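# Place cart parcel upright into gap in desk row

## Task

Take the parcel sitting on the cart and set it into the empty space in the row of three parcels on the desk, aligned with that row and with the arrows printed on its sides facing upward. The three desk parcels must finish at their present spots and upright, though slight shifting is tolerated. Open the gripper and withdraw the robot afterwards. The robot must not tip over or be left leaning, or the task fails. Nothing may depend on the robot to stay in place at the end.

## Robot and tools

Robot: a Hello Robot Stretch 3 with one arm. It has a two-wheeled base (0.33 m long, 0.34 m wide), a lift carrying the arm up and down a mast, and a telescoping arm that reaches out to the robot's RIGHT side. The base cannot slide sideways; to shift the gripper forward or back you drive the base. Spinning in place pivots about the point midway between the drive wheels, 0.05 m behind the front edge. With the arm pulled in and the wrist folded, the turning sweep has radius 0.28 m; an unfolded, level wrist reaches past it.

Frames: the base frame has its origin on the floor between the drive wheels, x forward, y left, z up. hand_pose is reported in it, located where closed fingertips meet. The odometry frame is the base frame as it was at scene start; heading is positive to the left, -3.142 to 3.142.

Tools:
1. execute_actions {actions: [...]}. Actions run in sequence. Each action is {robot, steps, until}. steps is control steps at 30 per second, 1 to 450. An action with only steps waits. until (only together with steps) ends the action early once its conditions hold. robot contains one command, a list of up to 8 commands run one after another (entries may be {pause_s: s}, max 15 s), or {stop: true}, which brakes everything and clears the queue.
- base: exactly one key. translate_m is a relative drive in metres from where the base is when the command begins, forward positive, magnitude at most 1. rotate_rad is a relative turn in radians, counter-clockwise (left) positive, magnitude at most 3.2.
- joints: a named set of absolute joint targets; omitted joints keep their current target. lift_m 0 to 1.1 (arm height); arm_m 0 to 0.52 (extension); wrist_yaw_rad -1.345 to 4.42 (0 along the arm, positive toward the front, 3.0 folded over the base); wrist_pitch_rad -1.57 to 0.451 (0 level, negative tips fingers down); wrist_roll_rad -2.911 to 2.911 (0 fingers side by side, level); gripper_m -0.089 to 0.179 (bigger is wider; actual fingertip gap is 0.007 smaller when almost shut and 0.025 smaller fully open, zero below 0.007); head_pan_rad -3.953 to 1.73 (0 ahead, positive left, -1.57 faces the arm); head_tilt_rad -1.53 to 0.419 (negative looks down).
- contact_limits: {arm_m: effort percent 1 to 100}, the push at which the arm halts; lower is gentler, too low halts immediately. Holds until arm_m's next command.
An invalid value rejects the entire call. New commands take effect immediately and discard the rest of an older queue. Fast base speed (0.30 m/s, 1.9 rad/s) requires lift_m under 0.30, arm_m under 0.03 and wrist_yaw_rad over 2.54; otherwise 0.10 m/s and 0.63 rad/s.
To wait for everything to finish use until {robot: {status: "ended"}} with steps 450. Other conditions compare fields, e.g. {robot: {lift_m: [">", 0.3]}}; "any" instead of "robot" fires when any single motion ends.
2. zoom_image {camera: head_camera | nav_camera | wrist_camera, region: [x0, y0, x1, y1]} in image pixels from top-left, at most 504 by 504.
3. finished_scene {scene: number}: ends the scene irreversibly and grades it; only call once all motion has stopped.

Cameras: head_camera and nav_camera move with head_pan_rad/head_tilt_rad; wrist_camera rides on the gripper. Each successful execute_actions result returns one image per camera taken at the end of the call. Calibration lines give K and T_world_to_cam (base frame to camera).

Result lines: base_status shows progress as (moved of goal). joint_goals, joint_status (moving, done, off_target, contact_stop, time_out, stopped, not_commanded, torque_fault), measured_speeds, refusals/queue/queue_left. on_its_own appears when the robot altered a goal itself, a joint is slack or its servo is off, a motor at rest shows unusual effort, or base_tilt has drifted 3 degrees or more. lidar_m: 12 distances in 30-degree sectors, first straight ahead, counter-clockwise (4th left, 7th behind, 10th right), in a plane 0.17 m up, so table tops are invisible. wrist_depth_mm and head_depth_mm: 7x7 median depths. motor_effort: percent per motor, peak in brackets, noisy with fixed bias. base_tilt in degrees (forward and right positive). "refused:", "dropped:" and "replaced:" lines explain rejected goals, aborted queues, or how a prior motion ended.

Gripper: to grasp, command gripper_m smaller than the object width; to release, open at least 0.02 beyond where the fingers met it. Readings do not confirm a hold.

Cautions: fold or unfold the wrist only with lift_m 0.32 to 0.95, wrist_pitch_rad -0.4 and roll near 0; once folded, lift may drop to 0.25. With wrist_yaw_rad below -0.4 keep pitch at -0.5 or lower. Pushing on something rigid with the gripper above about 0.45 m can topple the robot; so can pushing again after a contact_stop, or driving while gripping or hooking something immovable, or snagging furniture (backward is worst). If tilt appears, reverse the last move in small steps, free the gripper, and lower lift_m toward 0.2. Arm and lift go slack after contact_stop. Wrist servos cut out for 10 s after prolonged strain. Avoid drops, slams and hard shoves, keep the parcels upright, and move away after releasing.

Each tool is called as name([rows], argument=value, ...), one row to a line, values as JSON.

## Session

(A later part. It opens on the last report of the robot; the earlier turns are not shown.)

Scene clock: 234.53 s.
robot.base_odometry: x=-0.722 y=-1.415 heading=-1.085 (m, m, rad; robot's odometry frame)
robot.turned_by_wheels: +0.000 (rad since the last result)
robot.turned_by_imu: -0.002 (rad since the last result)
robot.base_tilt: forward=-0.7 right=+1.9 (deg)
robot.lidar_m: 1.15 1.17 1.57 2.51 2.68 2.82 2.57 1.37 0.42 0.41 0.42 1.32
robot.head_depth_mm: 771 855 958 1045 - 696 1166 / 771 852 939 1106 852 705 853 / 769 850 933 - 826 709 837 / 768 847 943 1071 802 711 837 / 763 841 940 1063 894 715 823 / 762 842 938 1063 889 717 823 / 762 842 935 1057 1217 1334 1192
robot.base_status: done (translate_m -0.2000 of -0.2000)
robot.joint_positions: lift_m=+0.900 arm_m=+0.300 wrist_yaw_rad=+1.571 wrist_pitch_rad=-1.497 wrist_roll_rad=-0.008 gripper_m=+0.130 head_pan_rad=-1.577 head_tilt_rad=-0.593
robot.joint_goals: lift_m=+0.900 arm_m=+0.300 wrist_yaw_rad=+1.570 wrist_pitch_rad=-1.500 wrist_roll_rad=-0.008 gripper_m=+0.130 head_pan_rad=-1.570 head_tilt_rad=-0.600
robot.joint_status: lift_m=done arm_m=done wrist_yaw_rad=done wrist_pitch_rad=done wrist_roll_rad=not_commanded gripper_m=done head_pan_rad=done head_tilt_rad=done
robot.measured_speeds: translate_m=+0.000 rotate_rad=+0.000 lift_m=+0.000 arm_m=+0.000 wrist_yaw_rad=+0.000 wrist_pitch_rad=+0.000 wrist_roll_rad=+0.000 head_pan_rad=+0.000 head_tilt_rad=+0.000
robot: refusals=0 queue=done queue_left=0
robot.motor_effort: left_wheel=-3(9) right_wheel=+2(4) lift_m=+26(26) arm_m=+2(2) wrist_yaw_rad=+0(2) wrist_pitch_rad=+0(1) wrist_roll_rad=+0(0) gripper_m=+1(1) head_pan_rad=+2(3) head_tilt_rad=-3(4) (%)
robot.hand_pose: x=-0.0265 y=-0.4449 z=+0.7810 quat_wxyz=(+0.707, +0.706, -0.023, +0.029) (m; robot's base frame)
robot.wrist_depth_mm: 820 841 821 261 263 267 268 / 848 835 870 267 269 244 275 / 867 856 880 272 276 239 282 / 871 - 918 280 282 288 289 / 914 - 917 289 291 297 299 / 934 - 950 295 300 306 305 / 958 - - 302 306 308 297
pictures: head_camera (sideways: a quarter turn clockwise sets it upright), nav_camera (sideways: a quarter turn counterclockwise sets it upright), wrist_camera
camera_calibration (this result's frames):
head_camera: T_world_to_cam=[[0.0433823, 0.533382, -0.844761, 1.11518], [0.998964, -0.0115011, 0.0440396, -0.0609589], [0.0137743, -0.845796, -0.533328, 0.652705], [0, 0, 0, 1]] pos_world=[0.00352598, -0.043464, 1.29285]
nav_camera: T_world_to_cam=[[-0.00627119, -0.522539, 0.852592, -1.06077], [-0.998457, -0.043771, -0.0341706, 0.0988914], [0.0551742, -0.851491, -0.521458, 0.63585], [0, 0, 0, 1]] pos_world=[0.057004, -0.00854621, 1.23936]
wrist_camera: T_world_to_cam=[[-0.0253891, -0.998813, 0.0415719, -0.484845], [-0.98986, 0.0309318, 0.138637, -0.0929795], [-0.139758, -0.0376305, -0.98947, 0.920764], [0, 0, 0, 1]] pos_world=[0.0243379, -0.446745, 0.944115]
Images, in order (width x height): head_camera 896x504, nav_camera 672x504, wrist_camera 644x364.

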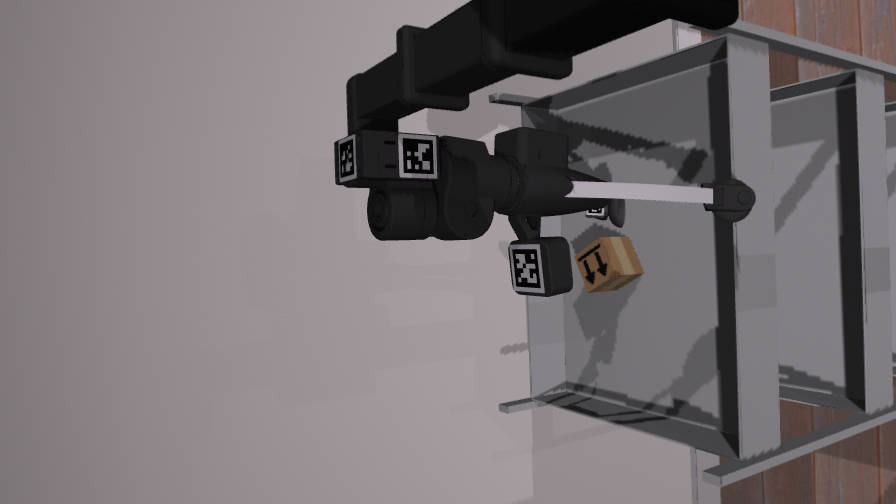

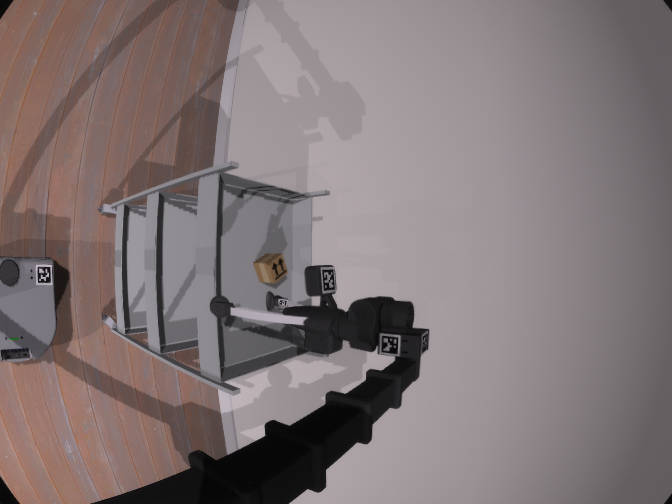

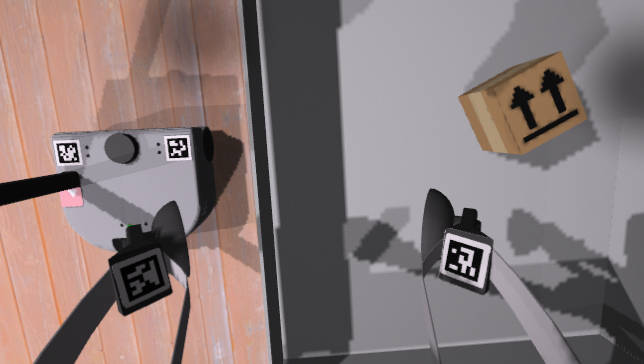

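execute_actions([
  {"robot": {"joints": {"wrist_yaw_rad": 2.0, "arm_m": 0.42}}, "steps": 300, "until": {"robot": {"status": "ended"}}},
])

Scene clock: 264.17 s.
robot.base_odometry: x=-0.722 y=-1.415 heading=-1.085 (m, m, rad; robot's odometry frame)
robot.turned_by_wheels: +0.000 (rad since the last result)
robot.turned_by_imu: -0.001 (rad since the last result)
robot.base_tilt: forward=-0.8 right=+1.9 (deg)
robot.lidar_m: 1.15 1.17 1.56 2.51 2.68 2.82 2.57 1.37 0.42 0.40 0.42 1.32
robot.head_depth_mm: 773 853 956 - - 651 1162 / 771 850 920 1099 882 706 853 / 770 849 917 1096 886 710 840 / 767 847 927 1050 892 712 840 / 765 846 942 1063 892 715 822 / 762 842 938 1060 891 718 822 / 762 840 935 1057 1220 1324 1193
robot.base_status: done (translate_m -0.2000 of -0.2000)
robot.joint_positions: lift_m=+0.900 arm_m=+0.420 wrist_yaw_rad=+1.998 wrist_pitch_rad=-1.497 wrist_roll_rad=-0.008 gripper_m=+0.130 head_pan_rad=-1.577 head_tilt_rad=-0.593
robot.joint_goals: lift_m=+0.900 arm_m=+0.420 wrist_yaw_rad=+2.000 wrist_pitch_rad=-1.500 wrist_roll_rad=-0.008 gripper_m=+0.130 head_pan_rad=-1.570 head_tilt_rad=-0.600
robot.joint_status: lift_m=done arm_m=done wrist_yaw_rad=done wrist_pitch_rad=done wrist_roll_rad=not_commanded gripper_m=done head_pan_rad=done head_tilt_rad=done
robot.measured_speeds: translate_m=+0.000 rotate_rad=+0.000 lift_m=+0.000 arm_m=+0.000 wrist_yaw_rad=+0.000 wrist_pitch_rad=+0.000 wrist_roll_rad=+0.000 head_pan_rad=+0.000 head_tilt_rad=+0.000
robot: refusals=0 queue=done queue_left=0
robot.motor_effort: left_wheel=-3(3) right_wheel=+2(1) lift_m=+26(26) arm_m=+3(3) wrist_yaw_rad=+2(2) wrist_pitch_rad=+0(0) wrist_roll_rad=+0(0) gripper_m=+1(1) head_pan_rad=+3(3) head_tilt_rad=-3(4) (%)
robot.hand_pose: x=-0.0260 y=-0.5670 z=+0.7810 quat_wxyz=(+0.685, +0.695, +0.127, +0.178) (m; robot's base frame)
robot.wrist_depth_mm: 821 227 255 260 261 266 252 / - 239 261 265 268 272 245 / 210 262 269 269 224 277 251 / 876 271 274 279 229 284 400 / 246 276 282 285 291 257 403 / 252 - 289 292 300 271 384 / 239 265 297 304 305 271 361
pictures: head_camera (sideways: a quarter turn clockwise sets it upright), nav_camera (sideways: a quarter turn counterclockwise sets it upright), wrist_camera
camera_calibration (this result's frames):
head_camera: T_world_to_cam=[[0.0433825, 0.533382, -0.844761, 1.11518], [0.998964, -0.0115014, 0.0440396, -0.0609589], [0.0137739, -0.845796, -0.533328, 0.652705], [0, 0, 0, 1]] pos_world=[0.00352597, -0.043464, 1.29285]
nav_camera: T_world_to_cam=[[-0.00627138, -0.522539, 0.852592, -1.06077], [-0.998457, -0.0437706, -0.0341706, 0.0988914], [0.0551739, -0.851491, -0.521458, 0.63585], [0, 0, 0, 1]] pos_world=[0.057004, -0.00854623, 1.23936]
wrist_camera: T_world_to_cam=[[0.390968, -0.919465, 0.0415719, -0.550992], [-0.913616, -0.382213, 0.138637, -0.320914], [-0.111582, -0.0921834, -0.98947, 0.886048], [0, 0, 0, 1]] pos_world=[0.0210954, -0.547597, 0.944115]
Images, in order (width x height): head_camera 896x504, nav_camera 672x504, wrist_camera 644x364.

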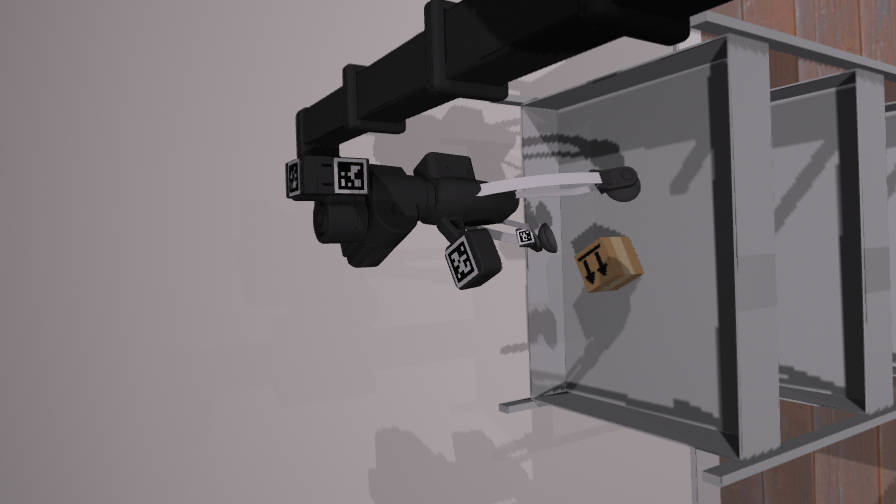

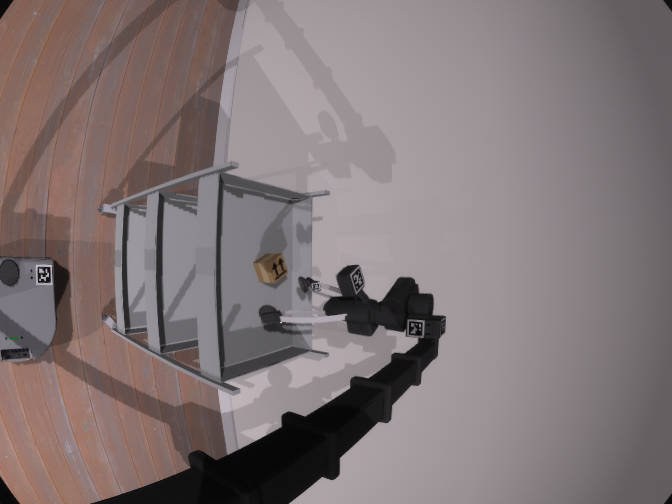

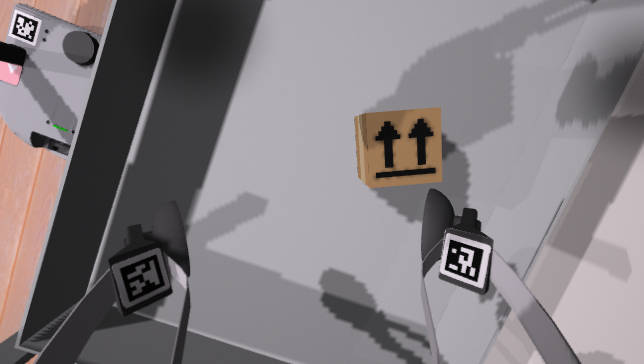

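execute_actions([
  {"robot": {"base": {"translate_m": 0.069}, "joints": {"arm_m": 0.467}}, "steps": 300, "until": {"robot": {"status": "ended"}}},
])

Scene clock: 285.17 s.
robot.base_odometry: x=-0.690 y=-1.476 heading=-1.085 (m, m, rad; robot's odometry frame)
robot.turned_by_wheels: +0.000 (rad since the last result)
robot.turned_by_imu: -0.001 (rad since the last result)
robot.base_tilt: forward=-0.8 right=+1.9 (deg)
robot.lidar_m: 1.09 1.09 1.47 2.51 2.70 2.88 2.64 1.38 0.42 0.41 0.42 1.32
robot.head_depth_mm: 770 850 953 - - 684 829 / 770 851 920 1097 881 705 853 / 767 851 915 1093 855 709 837 / 765 845 925 1046 892 711 839 / 764 844 941 1064 863 713 822 / 760 839 939 1058 1215 1329 1162 / 759 839 934 1052 1214 1389 1222
robot.base_status: done (translate_m +0.0690 of +0.0690)
robot.joint_positions: lift_m=+0.900 arm_m=+0.467 wrist_yaw_rad=+1.998 wrist_pitch_rad=-1.497 wrist_roll_rad=-0.008 gripper_m=+0.130 head_pan_rad=-1.577 head_tilt_rad=-0.593
robot.joint_goals: lift_m=+0.900 arm_m=+0.467 wrist_yaw_rad=+2.000 wrist_pitch_rad=-1.500 wrist_roll_rad=-0.008 gripper_m=+0.130 head_pan_rad=-1.570 head_tilt_rad=-0.600
robot.joint_status: lift_m=done arm_m=done wrist_yaw_rad=done wrist_pitch_rad=done wrist_roll_rad=not_commanded gripper_m=done head_pan_rad=done head_tilt_rad=done
robot.measured_speeds: translate_m=+0.000 rotate_rad=+0.000 lift_m=+0.000 arm_m=+0.000 wrist_yaw_rad=+0.000 wrist_pitch_rad=+0.000 wrist_roll_rad=+0.000 head_pan_rad=+0.000 head_tilt_rad=+0.000
robot: refusals=0 queue=done queue_left=0
robot.motor_effort: left_wheel=-3(5) right_wheel=+2(6) lift_m=+26(26) arm_m=+3(3) wrist_yaw_rad=+1(2) wrist_pitch_rad=-1(0) wrist_roll_rad=+0(0) gripper_m=+1(1) head_pan_rad=+3(3) head_tilt_rad=-4(4) (%)
robot.hand_pose: x=-0.0260 y=-0.6140 z=+0.7810 quat_wxyz=(+0.685, +0.695, +0.127, +0.178) (m; robot's base frame)
robot.wrist_depth_mm: 213 253 255 260 263 248 403 / 228 258 261 266 270 266 432 / 247 265 270 272 275 263 409 / 266 272 275 242 282 275 385 / 274 279 283 231 289 462 363 / 282 - 289 294 293 452 342 / 290 294 298 301 299 452 319
pictures: head_camera (sideways: a quarter turn clockwise sets it upright), nav_camera (sideways: a quarter turn counterclockwise sets it upright), wrist_camera
camera_calibration (this result's frames):
head_camera: T_world_to_cam=[[0.0433823, 0.533382, -0.844761, 1.11518], [0.998964, -0.0115009, 0.0440396, -0.0609589], [0.0137744, -0.845796, -0.533328, 0.652705], [0, 0, 0, 1]] pos_world=[0.00352599, -0.043464, 1.29285]
nav_camera: T_world_to_cam=[[-0.00627113, -0.522539, 0.852592, -1.06077], [-0.998457, -0.0437711, -0.0341706, 0.0988914], [0.0551743, -0.851491, -0.521458, 0.63585], [0, 0, 0, 1]] pos_world=[0.057004, -0.0085462, 1.23936]
wrist_camera: T_world_to_cam=[[0.390968, -0.919465, 0.0415719, -0.59421], [-0.913616, -0.382212, 0.138637, -0.33888], [-0.111583, -0.0921834, -0.98947, 0.881715], [0, 0, 0, 1]] pos_world=[0.0210954, -0.5946, 0.944115]
Images, in order (width x height): head_camera 896x504, nav_camera 672x504, wrist_camera 644x364.

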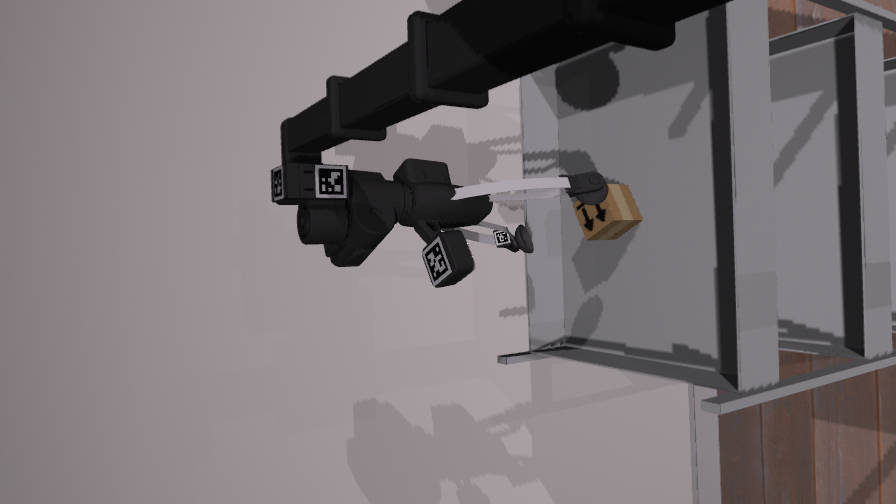

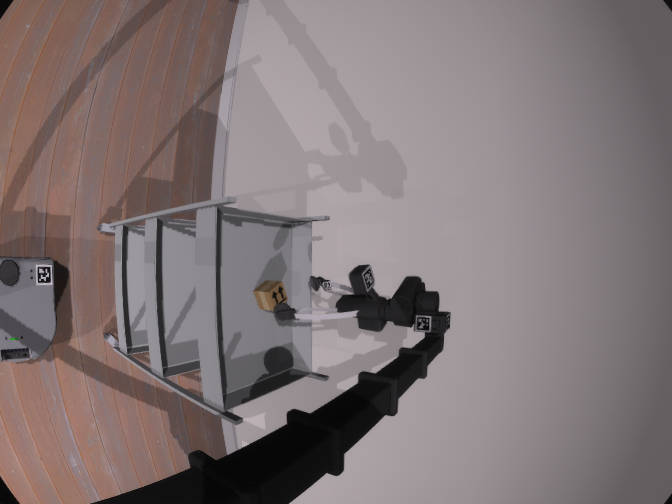

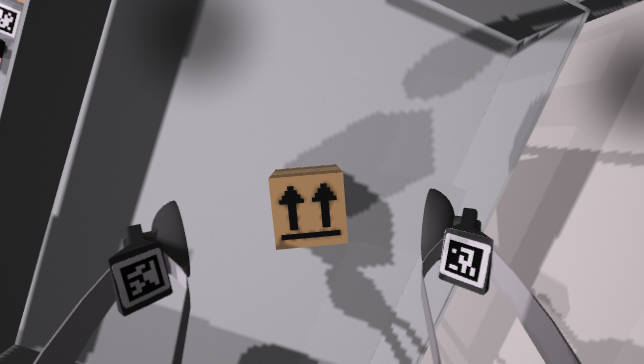

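execute_actions([
  {"robot": {"joints": {"lift_m": 0.822}}, "steps": 300, "until": {"robot": {"status": "ended"}}},
])

Scene clock: 289.57 s.
robot.base_odometry: x=-0.690 y=-1.476 heading=-1.085 (m, m, rad; robot's odometry frame)
robot.turned_by_wheels: +0.000 (rad since the last result)
robot.turned_by_imu: -0.001 (rad since the last result)
robot.base_tilt: forward=-0.8 right=+1.9 (deg)
robot.lidar_m: 1.09 1.10 1.48 2.51 2.70 2.89 2.64 1.38 0.42 0.40 0.42 1.32
robot.head_depth_mm: 769 851 951 1079 1221 - 832 / 770 849 949 1036 853 705 854 / 768 846 930 1069 885 708 838 / 765 846 943 1066 859 710 840 / 763 844 940 1062 864 714 820 / 761 841 937 1062 1218 1326 1162 / 758 837 934 1055 1213 1396 1225
robot.base_status: done (translate_m +0.0690 of +0.0690)
robot.joint_positions: lift_m=+0.822 arm_m=+0.467 wrist_yaw_rad=+1.998 wrist_pitch_rad=-1.497 wrist_roll_rad=-0.008 gripper_m=+0.130 head_pan_rad=-1.577 head_tilt_rad=-0.593
robot.joint_goals: lift_m=+0.822 arm_m=+0.467 wrist_yaw_rad=+2.000 wrist_pitch_rad=-1.500 wrist_roll_rad=-0.008 gripper_m=+0.130 head_pan_rad=-1.570 head_tilt_rad=-0.600
robot.joint_status: lift_m=done arm_m=done wrist_yaw_rad=done wrist_pitch_rad=done wrist_roll_rad=not_commanded gripper_m=done head_pan_rad=done head_tilt_rad=done
robot.measured_speeds: translate_m=+0.000 rotate_rad=+0.000 lift_m=+0.000 arm_m=+0.000 wrist_yaw_rad=+0.000 wrist_pitch_rad=+0.000 wrist_roll_rad=+0.000 head_pan_rad=+0.000 head_tilt_rad=+0.000
robot: refusals=0 queue=done queue_left=0
robot.motor_effort: left_wheel=-3(3) right_wheel=+1(0) lift_m=+12(27) arm_m=+3(3) wrist_yaw_rad=+3(1) wrist_pitch_rad=-1(0) wrist_roll_rad=+0(0) gripper_m=+1(1) head_pan_rad=+4(5) head_tilt_rad=-4(4) (%)
robot.hand_pose: x=-0.0260 y=-0.6140 z=+0.7038 quat_wxyz=(+0.685, +0.695, +0.127, +0.178) (m; robot's base frame)
robot.wrist_depth_mm: 181 184 185 188 190 193 189 / 186 187 189 192 194 197 175 / 190 192 195 198 200 203 162 / 195 197 200 197 205 206 161 / 199 201 203 152 210 186 164 / 205 - 210 156 216 177 321 / 209 214 216 220 221 177 318
pictures: head_camera (sideways: a quarter turn clockwise sets it upright), nav_camera (sideways: a quarter turn counterclockwise sets it upright), wrist_camera
camera_calibration (this result's frames):
head_camera: T_world_to_cam=[[0.0433823, 0.533382, -0.844761, 1.11518], [0.998964, -0.0115011, 0.0440396, -0.0609589], [0.0137743, -0.845796, -0.533328, 0.652705], [0, 0, 0, 1]] pos_world=[0.00352598, -0.043464, 1.29285]
nav_camera: T_world_to_cam=[[-0.00627119, -0.522539, 0.852592, -1.06077], [-0.998457, -0.043771, -0.0341706, 0.0988914], [0.0551742, -0.851491, -0.521458, 0.63585], [0, 0, 0, 1]] pos_world=[0.057004, -0.00854621, 1.23936]
wrist_camera: T_world_to_cam=[[0.390968, -0.919465, 0.0415719, -0.591002], [-0.913616, -0.382212, 0.138637, -0.328181], [-0.111583, -0.0921834, -0.98947, 0.805355], [0, 0, 0, 1]] pos_world=[0.0210954, -0.5946, 0.866942]
Images, in order (width x height): head_camera 896x504, nav_camera 672x504, wrist_camera 644x364.

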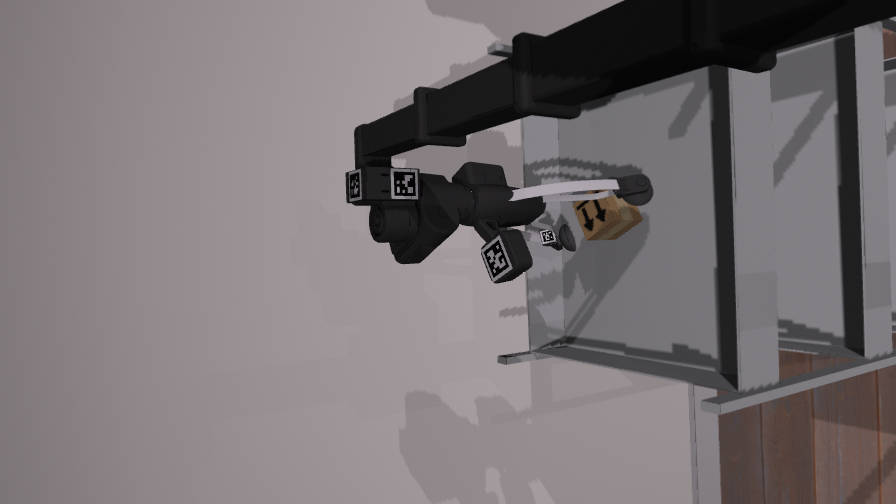

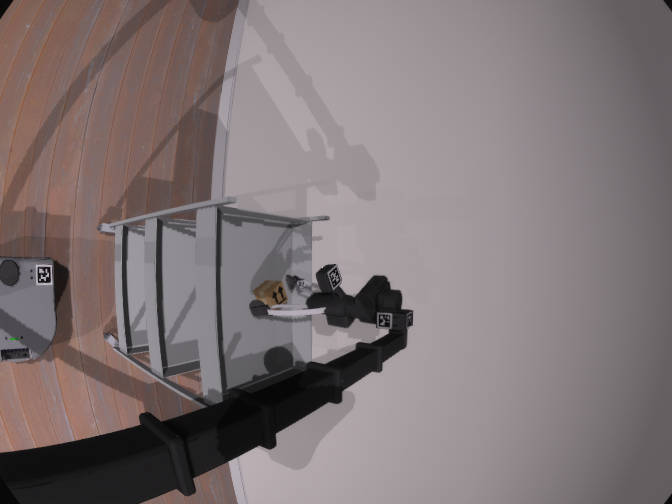

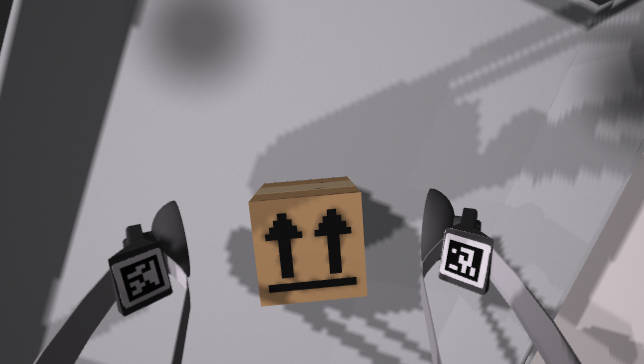

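execute_actions([
  {"robot": [{"joints": {"lift_m": 0.81}}, {"joints": {"gripper_m": 0.03}}], "steps": 300, "until": {"robot": {"status": "ended"}}},
])

Scene clock: 302.20 s.
robot.base_odometry: x=-0.690 y=-1.476 heading=-1.085 (m, m, rad; robot's odometry frame)
robot.turned_by_wheels: +0.000 (rad since the last result)
robot.turned_by_imu: -0.001 (rad since the last result)
robot.base_tilt: forward=-0.8 right=+1.9 (deg)
robot.lidar_m: 1.09 1.10 1.47 2.51 2.70 2.88 2.64 1.37 0.42 0.41 0.42 1.32
robot.head_depth_mm: 772 855 954 1079 1219 - 831 / 770 851 949 1040 852 704 851 / 768 849 947 1075 886 709 840 / 768 846 945 1067 862 710 838 / 763 844 937 1063 864 713 820 / 762 843 939 1062 1211 1326 1163 / 757 837 933 1052 1213 1389 1219
robot.base_status: done (translate_m +0.0690 of +0.0690)
robot.joint_positions: lift_m=+0.810 arm_m=+0.467 wrist_yaw_rad=+1.998 wrist_pitch_rad=-1.497 wrist_roll_rad=-0.008 gripper_m=+0.031 head_pan_rad=-1.577 head_tilt_rad=-0.593
robot.joint_goals: lift_m=+0.810 arm_m=+0.467 wrist_yaw_rad=+2.000 wrist_pitch_rad=-1.500 wrist_roll_rad=-0.008 gripper_m=+0.030 head_pan_rad=-1.570 head_tilt_rad=-0.600
robot.joint_status: lift_m=done arm_m=done wrist_yaw_rad=done wrist_pitch_rad=done wrist_roll_rad=not_commanded gripper_m=done head_pan_rad=done head_tilt_rad=done
robot.measured_speeds: translate_m=+0.000 rotate_rad=+0.000 lift_m=+0.000 arm_m=+0.000 wrist_yaw_rad=+0.000 wrist_pitch_rad=+0.000 wrist_roll_rad=+0.000 head_pan_rad=+0.000 head_tilt_rad=+0.000
robot: refusals=0 queue=done queue_left=0
robot.motor_effort: left_wheel=-3(3) right_wheel=+1(2) lift_m=+13(13) arm_m=+3(2) wrist_yaw_rad=+1(2) wrist_pitch_rad=+0(1) wrist_roll_rad=+0(0) gripper_m=-10(83) head_pan_rad=+4(4) head_tilt_rad=-4(4) (%)
robot.hand_pose: x=-0.0260 y=-0.6140 z=+0.6918 quat_wxyz=(+0.685, +0.695, +0.127, +0.178) (m; robot's base frame)
robot.wrist_depth_mm: 170 172 174 177 178 181 181 / 175 176 179 180 183 186 175 / 178 181 183 185 188 191 163 / 183 185 187 188 193 194 152 / 189 191 136 137 198 198 149 / 193 195 197 141 204 182 154 / 198 200 204 206 209 162 304
pictures: head_camera (sideways: a quarter turn clockwise sets it upright), nav_camera (sideways: a quarter turn counterclockwise sets it upright), wrist_camera
camera_calibration (this result's frames):
head_camera: T_world_to_cam=[[0.0433824, 0.533382, -0.844761, 1.11518], [0.998964, -0.0115012, 0.0440396, -0.0609589], [0.0137741, -0.845796, -0.533328, 0.652705], [0, 0, 0, 1]] pos_world=[0.00352598, -0.043464, 1.29285]
nav_camera: T_world_to_cam=[[-0.00627125, -0.522539, 0.852592, -1.06077], [-0.998457, -0.0437708, -0.0341706, 0.0988914], [0.0551741, -0.851491, -0.521458, 0.63585], [0, 0, 0, 1]] pos_world=[0.057004, -0.00854621, 1.23936]
wrist_camera: T_world_to_cam=[[0.390968, -0.919465, 0.0415719, -0.590511], [-0.913616, -0.382213, 0.138637, -0.32652], [-0.111582, -0.0921833, -0.98947, 0.79348], [0, 0, 0, 1]] pos_world=[0.0210954, -0.594608, 0.854941]
Images, in order (width x height): head_camera 896x504, nav_camera 672x504, wrist_camera 644x364.

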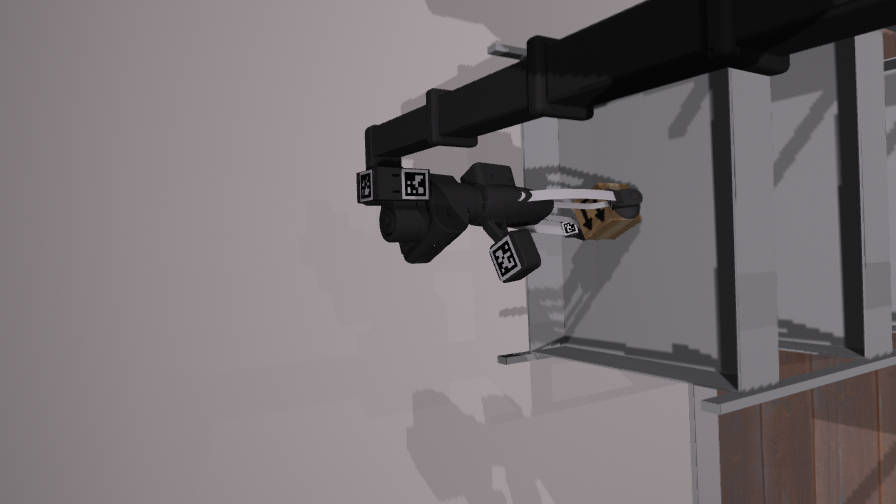

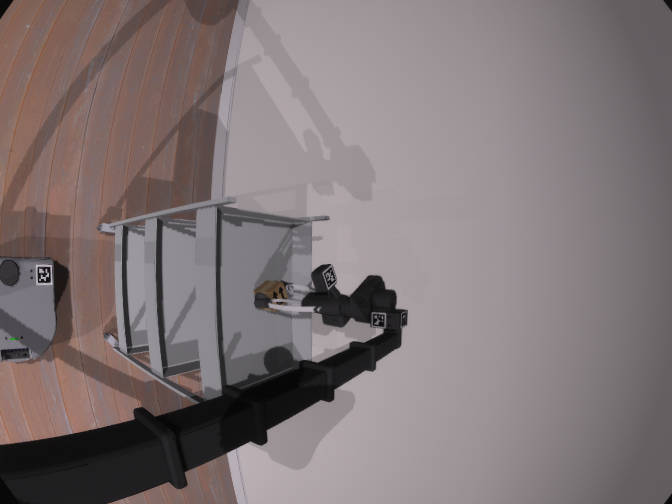

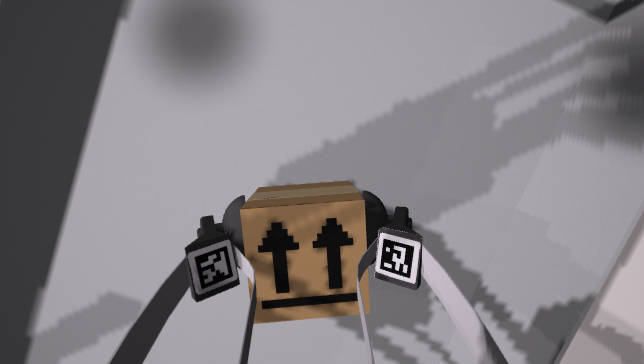

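execute_actions([
  {"robot": {"joints": {"lift_m": 0.95}}, "steps": 300, "until": {"robot": {"status": "ended"}}},
])

Scene clock: 306.83 s.
robot.base_odometry: x=-0.690 y=-1.476 heading=-1.085 (m, m, rad; robot's odometry frame)
robot.turned_by_wheels: +0.000 (rad since the last result)
robot.turned_by_imu: -0.001 (rad since the last result)
robot.base_tilt: forward=-0.8 right=+1.9 (deg)
robot.lidar_m: 1.09 1.10 1.47 2.51 2.70 2.87 2.64 1.37 0.42 0.40 0.42 1.32
robot.head_depth_mm: 772 854 921 - 850 702 829 / 770 843 982 1076 880 705 852 / 768 837 948 1081 858 707 840 / 766 847 957 1084 861 711 837 / 764 843 940 1066 867 715 819 / 761 838 938 1058 1219 1330 1158 / 757 837 935 1053 1207 1390 1220
robot.base_status: done (translate_m +0.0690 of +0.0690)
robot.joint_positions: lift_m=+0.950 arm_m=+0.467 wrist_yaw_rad=+1.998 wrist_pitch_rad=-1.497 wrist_roll_rad=-0.008 gripper_m=+0.031 head_pan_rad=-1.577 head_tilt_rad=-0.593
robot.joint_goals: lift_m=+0.950 arm_m=+0.467 wrist_yaw_rad=+2.000 wrist_pitch_rad=-1.500 wrist_roll_rad=-0.008 gripper_m=+0.030 head_pan_rad=-1.570 head_tilt_rad=-0.600
robot.joint_status: lift_m=done arm_m=done wrist_yaw_rad=done wrist_pitch_rad=done wrist_roll_rad=not_commanded gripper_m=done head_pan_rad=done head_tilt_rad=done
robot.measured_speeds: translate_m=+0.000 rotate_rad=+0.000 lift_m=+0.000 arm_m=+0.000 wrist_yaw_rad=+0.000 wrist_pitch_rad=+0.000 wrist_roll_rad=+0.000 head_pan_rad=+0.000 head_tilt_rad=+0.000
robot: refusals=0 queue=done queue_left=0
robot.motor_effort: left_wheel=-3(3) right_wheel=+1(2) lift_m=+26(27) arm_m=+3(3) wrist_yaw_rad=+1(3) wrist_pitch_rad=+0(0) wrist_roll_rad=+0(0) gripper_m=-10(10) head_pan_rad=+5(4) head_tilt_rad=-4(4) (%)
robot.hand_pose: x=-0.0260 y=-0.6140 z=+0.8310 quat_wxyz=(+0.685, +0.695, +0.127, +0.178) (m; robot's base frame)
robot.wrist_depth_mm: 876 292 300 303 304 276 429 / 248 303 306 311 314 315 438 / 270 313 318 319 326 513 406 / 295 319 323 322 330 524 383 / 304 328 136 137 336 501 361 / 331 339 340 141 350 458 343 / 305 343 352 355 565 414 325
pictures: head_camera (sideways: a quarter turn clockwise sets it upright), nav_camera (sideways: a quarter turn counterclockwise sets it upright), wrist_camera
camera_calibration (this result's frames):
head_camera: T_world_to_cam=[[0.0433825, 0.533382, -0.844761, 1.11518], [0.998964, -0.0115013, 0.0440396, -0.0609589], [0.013774, -0.845796, -0.533328, 0.652705], [0, 0, 0, 1]] pos_world=[0.00352597, -0.043464, 1.29285]
nav_camera: T_world_to_cam=[[-0.00627131, -0.522539, 0.852592, -1.06077], [-0.998457, -0.0437707, -0.0341706, 0.0988914], [0.055174, -0.851491, -0.521458, 0.63585], [0, 0, 0, 1]] pos_world=[0.057004, -0.00854622, 1.23936]
wrist_camera: T_world_to_cam=[[0.390968, -0.919465, 0.0415719, -0.596296], [-0.913616, -0.382213, 0.138637, -0.345812], [-0.111582, -0.0921833, -0.98947, 0.931169], [0, 0, 0, 1]] pos_world=[0.0210954, -0.594608, 0.994095]
Images, in order (width x height): head_camera 896x504, nav_camera 672x504, wrist_camera 644x364.

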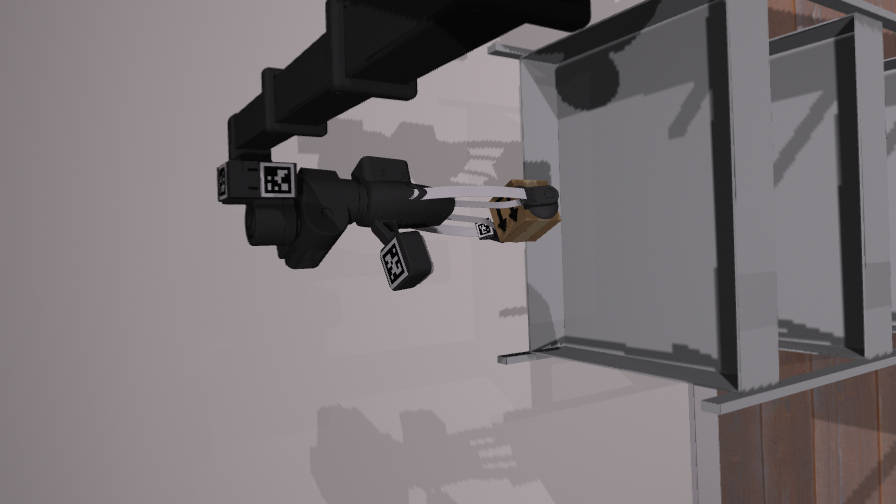

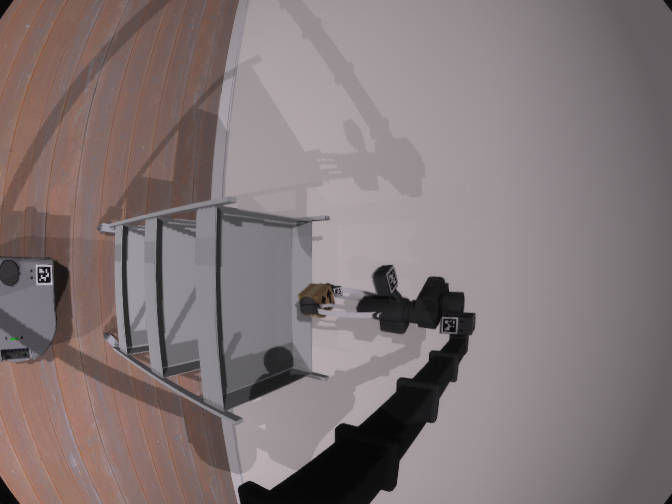

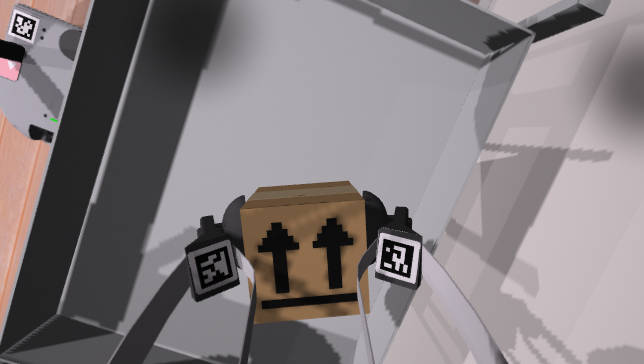

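execute_actions([
  {"robot": {"joints": {"arm_m": 0.05, "wrist_pitch_rad": 0.07, "wrist_yaw_rad": 1.2}, "base": {"rotate_rad": -0.23}}, "steps": 300, "until": {"robot": {"status": "ended"}}},
])

Scene clock: 359.13 s.
robot.base_odometry: x=-0.690 y=-1.476 heading=-1.315 (m, m, rad; robot's odometry frame)
robot.turned_by_wheels: -0.230 (rad since the last result)
robot.turned_by_imu: -0.227 (rad since the last result)
robot.base_tilt: forward=-0.8 right=+1.8 (deg)
robot.lidar_m: 1.65 1.08 1.24 2.17 2.74 3.26 2.65 1.86 0.46 0.40 0.41 1.10
robot.head_depth_mm: 859 957 1078 1196 - 1365 1193 / 836 926 1038 1164 - 695 986 / 813 897 1005 1132 - - 855 / 791 874 974 1100 893 - 840 / 771 849 940 1056 892 - 820 / 750 827 913 1018 - - 807 / 733 801 884 990 1066 679 643
robot.base_status: done (rotate_rad -0.2299 of -0.2300)
robot.joint_positions: lift_m=+0.950 arm_m=+0.050 wrist_yaw_rad=+1.201 wrist_pitch_rad=+0.041 wrist_roll_rad=-0.008 gripper_m=+0.031 head_pan_rad=-1.577 head_tilt_rad=-0.593
robot.joint_goals: lift_m=+0.950 arm_m=+0.050 wrist_yaw_rad=+1.200 wrist_pitch_rad=+0.070 wrist_roll_rad=-0.008 gripper_m=+0.030 head_pan_rad=-1.570 head_tilt_rad=-0.600
robot.joint_status: lift_m=done arm_m=done wrist_yaw_rad=done wrist_pitch_rad=done wrist_roll_rad=not_commanded gripper_m=done head_pan_rad=done head_tilt_rad=done
robot.measured_speeds: translate_m=+0.000 rotate_rad=+0.000 lift_m=+0.000 arm_m=+0.000 wrist_yaw_rad=+0.000 wrist_pitch_rad=+0.000 wrist_roll_rad=+0.000 head_pan_rad=+0.000 head_tilt_rad=+0.000
robot: refusals=0 queue=done queue_left=0
robot.motor_effort: left_wheel=+3(7) right_wheel=-3(8) lift_m=+26(26) arm_m=-4(5) wrist_yaw_rad=-1(4) wrist_pitch_rad=+9(9) wrist_roll_rad=+0(0) gripper_m=-10(10) head_pan_rad=+4(5) head_tilt_rad=-4(4) (%)
robot.hand_pose: x=+0.2183 y=-0.2882 z=+1.0746 quat_wxyz=(+0.578, +0.386, -0.589, +0.413) (m; robot's base frame)
robot.wrist_depth_mm: - - - - 758 608 515 / - - - - 788 626 513 / - - - - 804 640 525 / - - - - 834 649 541 / - - 136 137 790 662 547 / - - - 141 933 677 559 / - - - - 908 679 571
pictures: head_camera (sideways: a quarter turn clockwise sets it upright), nav_camera (sideways: a quarter turn counterclockwise sets it upright), wrist_camera
camera_calibration (this result's frames):
head_camera: T_world_to_cam=[[0.0433824, 0.533382, -0.844761, 1.11518], [0.998964, -0.0115012, 0.0440396, -0.0609589], [0.0137742, -0.845796, -0.533328, 0.652705], [0, 0, 0, 1]] pos_world=[0.00352598, -0.043464, 1.29285]
nav_camera: T_world_to_cam=[[-0.00627125, -0.522539, 0.852592, -1.06077], [-0.998457, -0.0437708, -0.0341706, 0.0988914], [0.0551741, -0.851491, -0.521458, 0.63585], [0, 0, 0, 1]] pos_world=[0.057004, -0.00854621, 1.23936]
wrist_camera: T_world_to_cam=[[-0.399648, -0.916379, -0.0230566, -0.159415], [-0.149172, 0.0898324, -0.984722, 1.14441], [0.90445, -0.390103, -0.172599, 0.0441046], [0, 0, 0, 1]] pos_world=[0.0671133, -0.231684, 1.13086]
Images, in order (width x height): head_camera 896x504, nav_camera 672x504, wrist_camera 644x364.

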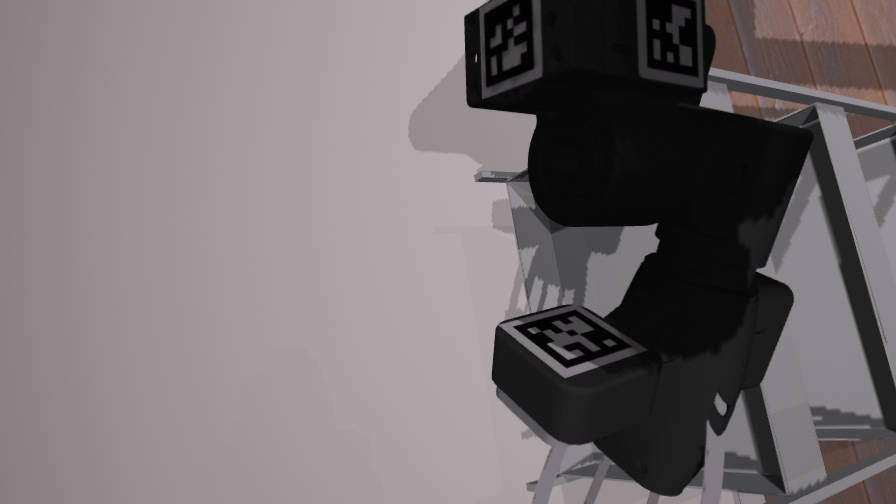

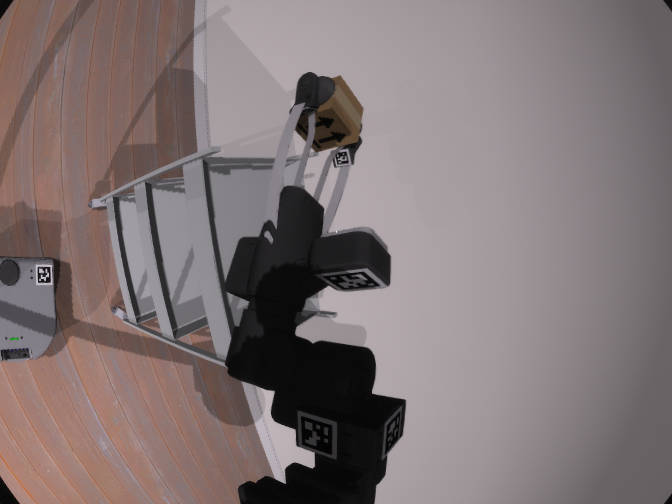

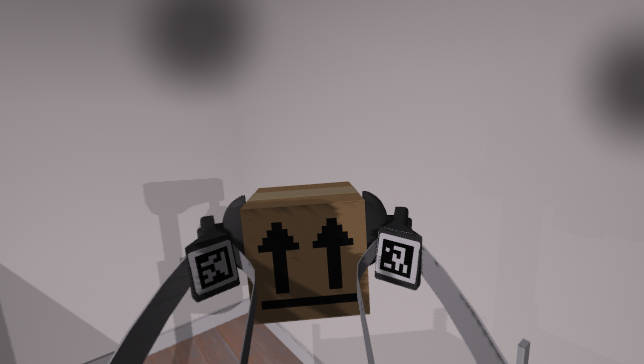

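execute_actions([
  {"robot": [{"base": {"translate_m": -1.0}, "joints": {"head_pan_rad": -2.9, "head_tilt_rad": -0.3}}, {"base": {"translate_m": -0.9}}], "steps": 450, "until": {"robot": {"status": "ended"}}},
  {"steps": 200, "until": {"robot": {"status": "ended"}}},
])

Scene clock: 386.53 s.
robot.base_odometry: x=-1.171 y=+0.362 heading=-1.315 (m, m, rad; robot's odometry frame)
robot.turned_by_wheels: +0.000 (rad since the last result)
robot.turned_by_imu: -0.012 (rad since the last result)
robot.base_tilt: forward=-0.8 right=+1.8 (deg)
robot.lidar_m: 1.77 2.89 2.49 2.15 2.32 1.07 1.27 0.98 0.96 1.40 1.39 1.65
robot.head_depth_mm: 1086 1145 1212 1247 719 568 - / 1088 1140 1205 1249 719 572 1477 / 1082 1143 1209 1245 749 573 1478 / 1083 1144 1208 1248 741 578 1482 / 1088 1145 1212 1242 738 580 1494 / 1084 1143 1207 1241 765 584 1488 / 1087 1140 1207 1248 774 586 1452
robot.base_status: done (translate_m -0.9000 of -0.9000)
robot.joint_positions: lift_m=+0.950 arm_m=+0.050 wrist_yaw_rad=+1.201 wrist_pitch_rad=+0.041 wrist_roll_rad=-0.008 gripper_m=+0.031 head_pan_rad=-2.893 head_tilt_rad=-0.310
robot.joint_goals: lift_m=+0.950 arm_m=+0.050 wrist_yaw_rad=+1.200 wrist_pitch_rad=+0.070 wrist_roll_rad=-0.008 gripper_m=+0.030 head_pan_rad=-2.900 head_tilt_rad=-0.300
robot.joint_status: lift_m=done arm_m=done wrist_yaw_rad=done wrist_pitch_rad=done wrist_roll_rad=not_commanded gripper_m=done head_pan_rad=done head_tilt_rad=done
robot.measured_speeds: translate_m=+0.000 rotate_rad=+0.000 lift_m=+0.000 arm_m=+0.000 wrist_yaw_rad=+0.000 wrist_pitch_rad=+0.000 wrist_roll_rad=+0.000 head_pan_rad=+0.000 head_tilt_rad=+0.000
robot: refusals=0 queue=done queue_left=0
robot.motor_effort: left_wheel=+3(5) right_wheel=-2(7) lift_m=+27(26) arm_m=-4(4) wrist_yaw_rad=-1(1) wrist_pitch_rad=+9(9) wrist_roll_rad=+0(0) gripper_m=-10(10) head_pan_rad=-4(58) head_tilt_rad=+5(28) (%)
robot.hand_pose: x=+0.2183 y=-0.2882 z=+1.0746 quat_wxyz=(+0.578, +0.386, -0.589, +0.413) (m; robot's base frame)
robot.wrist_depth_mm: - - - - - - 857 / - - - - - - 854 / - - - - - - 883 / - - - - - - 882 / - - 136 137 - - 906 / - - - 141 - - 920 / - - - - - - 927
pictures: head_camera (sideways: a quarter turn clockwise sets it upright), nav_camera (sideways: a quarter turn counterclockwise sets it upright), wrist_camera
camera_calibration (this result's frames):
head_camera: T_world_to_cam=[[0.277482, 0.0289405, -0.960295, 1.2645], [0.252599, -0.966576, 0.04386, -0.0561887], [-0.926929, -0.25474, -0.275518, 0.322954], [0, 0, 0, 1]] pos_world=[-0.0373285, -0.00863677, 1.30574]
nav_camera: T_world_to_cam=[[-0.255948, -0.0616945, 0.96472, -1.20556], [-0.301149, 0.953389, -0.0189274, 0.0748028], [-0.918586, -0.295369, -0.262597, 0.304927], [0, 0, 0, 1]] pos_world=[-0.00593341, -0.0556269, 1.24452]
wrist_camera: T_world_to_cam=[[-0.399648, -0.916379, -0.0230566, -0.159415], [-0.149172, 0.0898323, -0.984722, 1.14441], [0.90445, -0.390103, -0.172599, 0.0441046], [0, 0, 0, 1]] pos_world=[0.0671133, -0.231684, 1.13086]
Images, in order (width x height): head_camera 896x504, nav_camera 672x504, wrist_camera 644x364.

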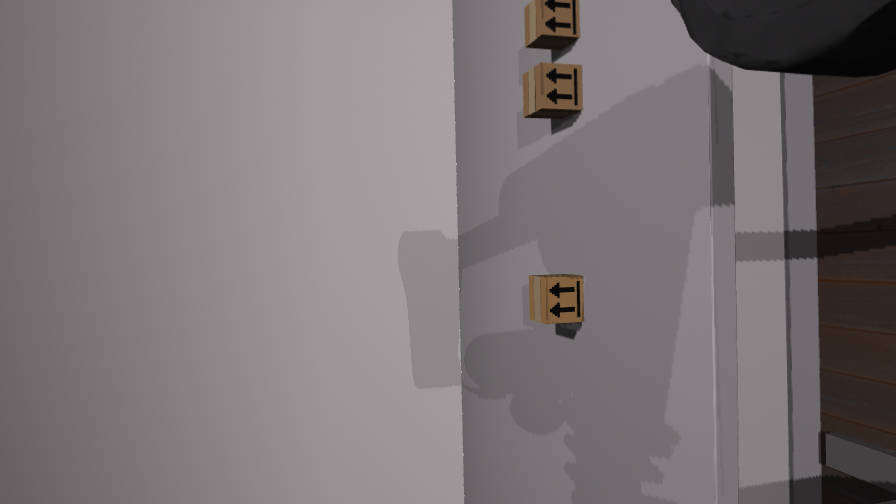

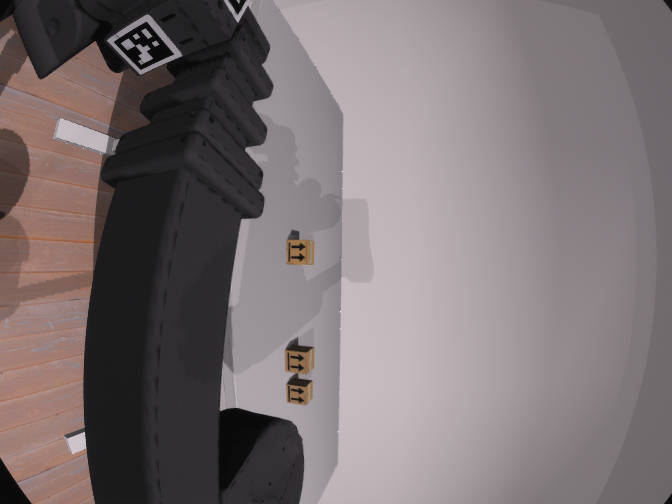

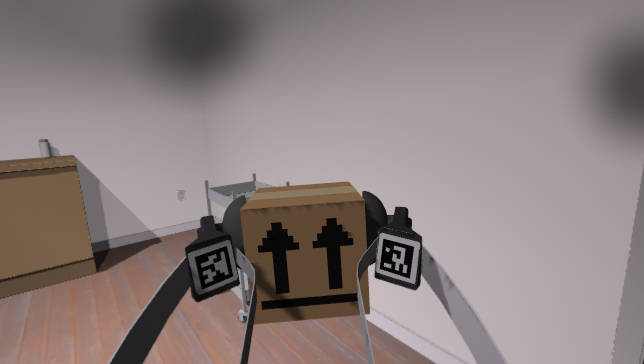

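execute_actions([
  {"robot": {"base": {"rotate_rad": -1.335}, "joints": {"head_pan_rad": -1.57, "head_tilt_rad": -0.5}}, "steps": 450, "until": {"robot": {"status": "ended"}}},
])

Scene clock: 414.03 s.
robot.base_odometry: x=-1.171 y=+0.362 heading=-2.650 (m, m, rad; robot's odometry frame)
robot.turned_by_wheels: -1.335 (rad since the last result)
robot.turned_by_imu: -1.311 (rad since the last result)
robot.base_tilt: forward=-0.7 right=+1.9 (deg)
robot.lidar_m: 1.39 1.47 1.78 2.88 2.97 2.14 2.32 1.83 1.07 1.26 0.96 1.47
robot.head_depth_mm: 1048 1136 1202 728 - - 1235 / 1045 1136 1210 729 594 - 1236 / 1040 1136 1204 783 573 - - / 1043 1128 1205 787 604 1633 1186 / 1036 1126 1202 746 608 - - / 1035 1122 1196 802 610 - 1230 / 1034 1120 1195 808 589 1619 1226
robot.base_status: done (rotate_rad -1.3349 of -1.3350)
robot.joint_positions: lift_m=+0.950 arm_m=+0.050 wrist_yaw_rad=+1.201 wrist_pitch_rad=+0.041 wrist_roll_rad=-0.008 gripper_m=+0.031 head_pan_rad=-1.577 head_tilt_rad=-0.494
robot.joint_goals: lift_m=+0.950 arm_m=+0.050 wrist_yaw_rad=+1.200 wrist_pitch_rad=+0.070 wrist_roll_rad=-0.008 gripper_m=+0.030 head_pan_rad=-1.570 head_tilt_rad=-0.500
robot.joint_status: lift_m=done arm_m=done wrist_yaw_rad=done wrist_pitch_rad=done wrist_roll_rad=not_commanded gripper_m=done head_pan_rad=done head_tilt_rad=done
robot.measured_speeds: translate_m=+0.000 rotate_rad=+0.000 lift_m=+0.000 arm_m=+0.000 wrist_yaw_rad=+0.000 wrist_pitch_rad=+0.000 wrist_roll_rad=+0.000 head_pan_rad=+0.000 head_tilt_rad=+0.000
robot: refusals=0 queue=done queue_left=0
robot.motor_effort: left_wheel=+3(8) right_wheel=-3(7) lift_m=+26(26) arm_m=-4(4) wrist_yaw_rad=-1(1) wrist_pitch_rad=+9(9) wrist_roll_rad=+0(0) gripper_m=-10(10) head_pan_rad=+4(60) head_tilt_rad=-4(23) (%)
robot.hand_pose: x=+0.2183 y=-0.2882 z=+1.0746 quat_wxyz=(+0.578, +0.386, -0.589, +0.413) (m; robot's base frame)
robot.wrist_depth_mm: - - - - - - 794 / - - - - - - 824 / - - - - - - 804 / - - - - - 799 767 / - - 136 137 516 463 448 / - - - 141 - 325 320 / - - - - - 275 247
pictures: head_camera (sideways: a quarter turn clockwise sets it upright), nav_camera (sideways: a quarter turn counterclockwise sets it upright), wrist_camera
camera_calibration (this result's frames):
head_camera: T_world_to_cam=[[0.0430261, 0.446948, -0.893525, 1.17878], [0.998987, -0.0074417, 0.044382, -0.0614106], [0.0131871, -0.894529, -0.446815, 0.540142], [0, 0, 0, 1]] pos_world=[0.00350715, -0.0441384, 1.29734]
nav_camera: T_world_to_cam=[[-0.00590678, -0.435395, 0.90022, -1.12289], [-0.998491, -0.0465791, -0.0290798, 0.0922681], [0.0545926, -0.899033, -0.434463, 0.522658], [0, 0, 0, 1]] pos_world=[0.0569629, -0.0147187, 1.24061]
wrist_camera: T_world_to_cam=[[-0.399699, -0.916356, -0.0230565, -0.159407], [-0.149133, 0.089826, -0.984729, 1.14442], [0.904433, -0.390157, -0.172562, 0.0440553], [0, 0, 0, 1]] pos_world=[0.0671097, -0.231684, 1.13087]
Images, in order (width x height): head_camera 896x504, nav_camera 672x504, wrist_camera 644x364.

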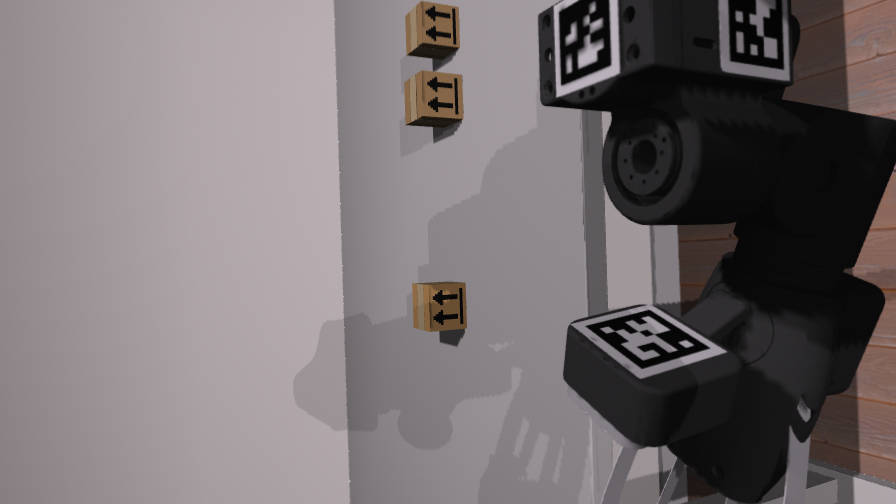

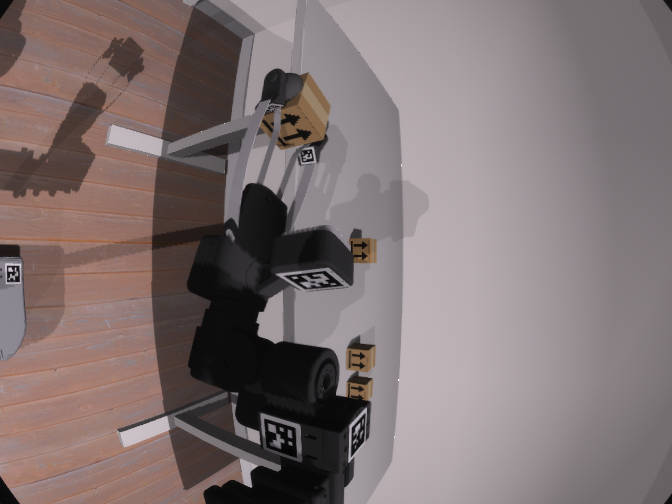

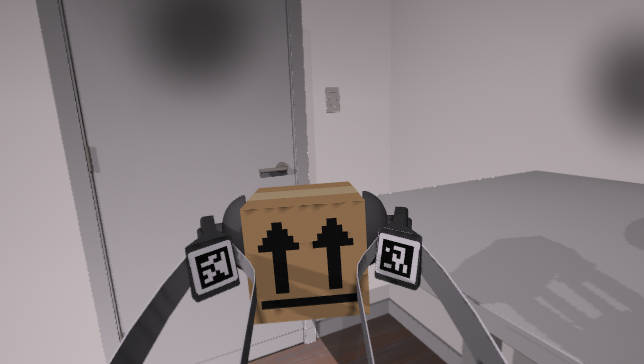

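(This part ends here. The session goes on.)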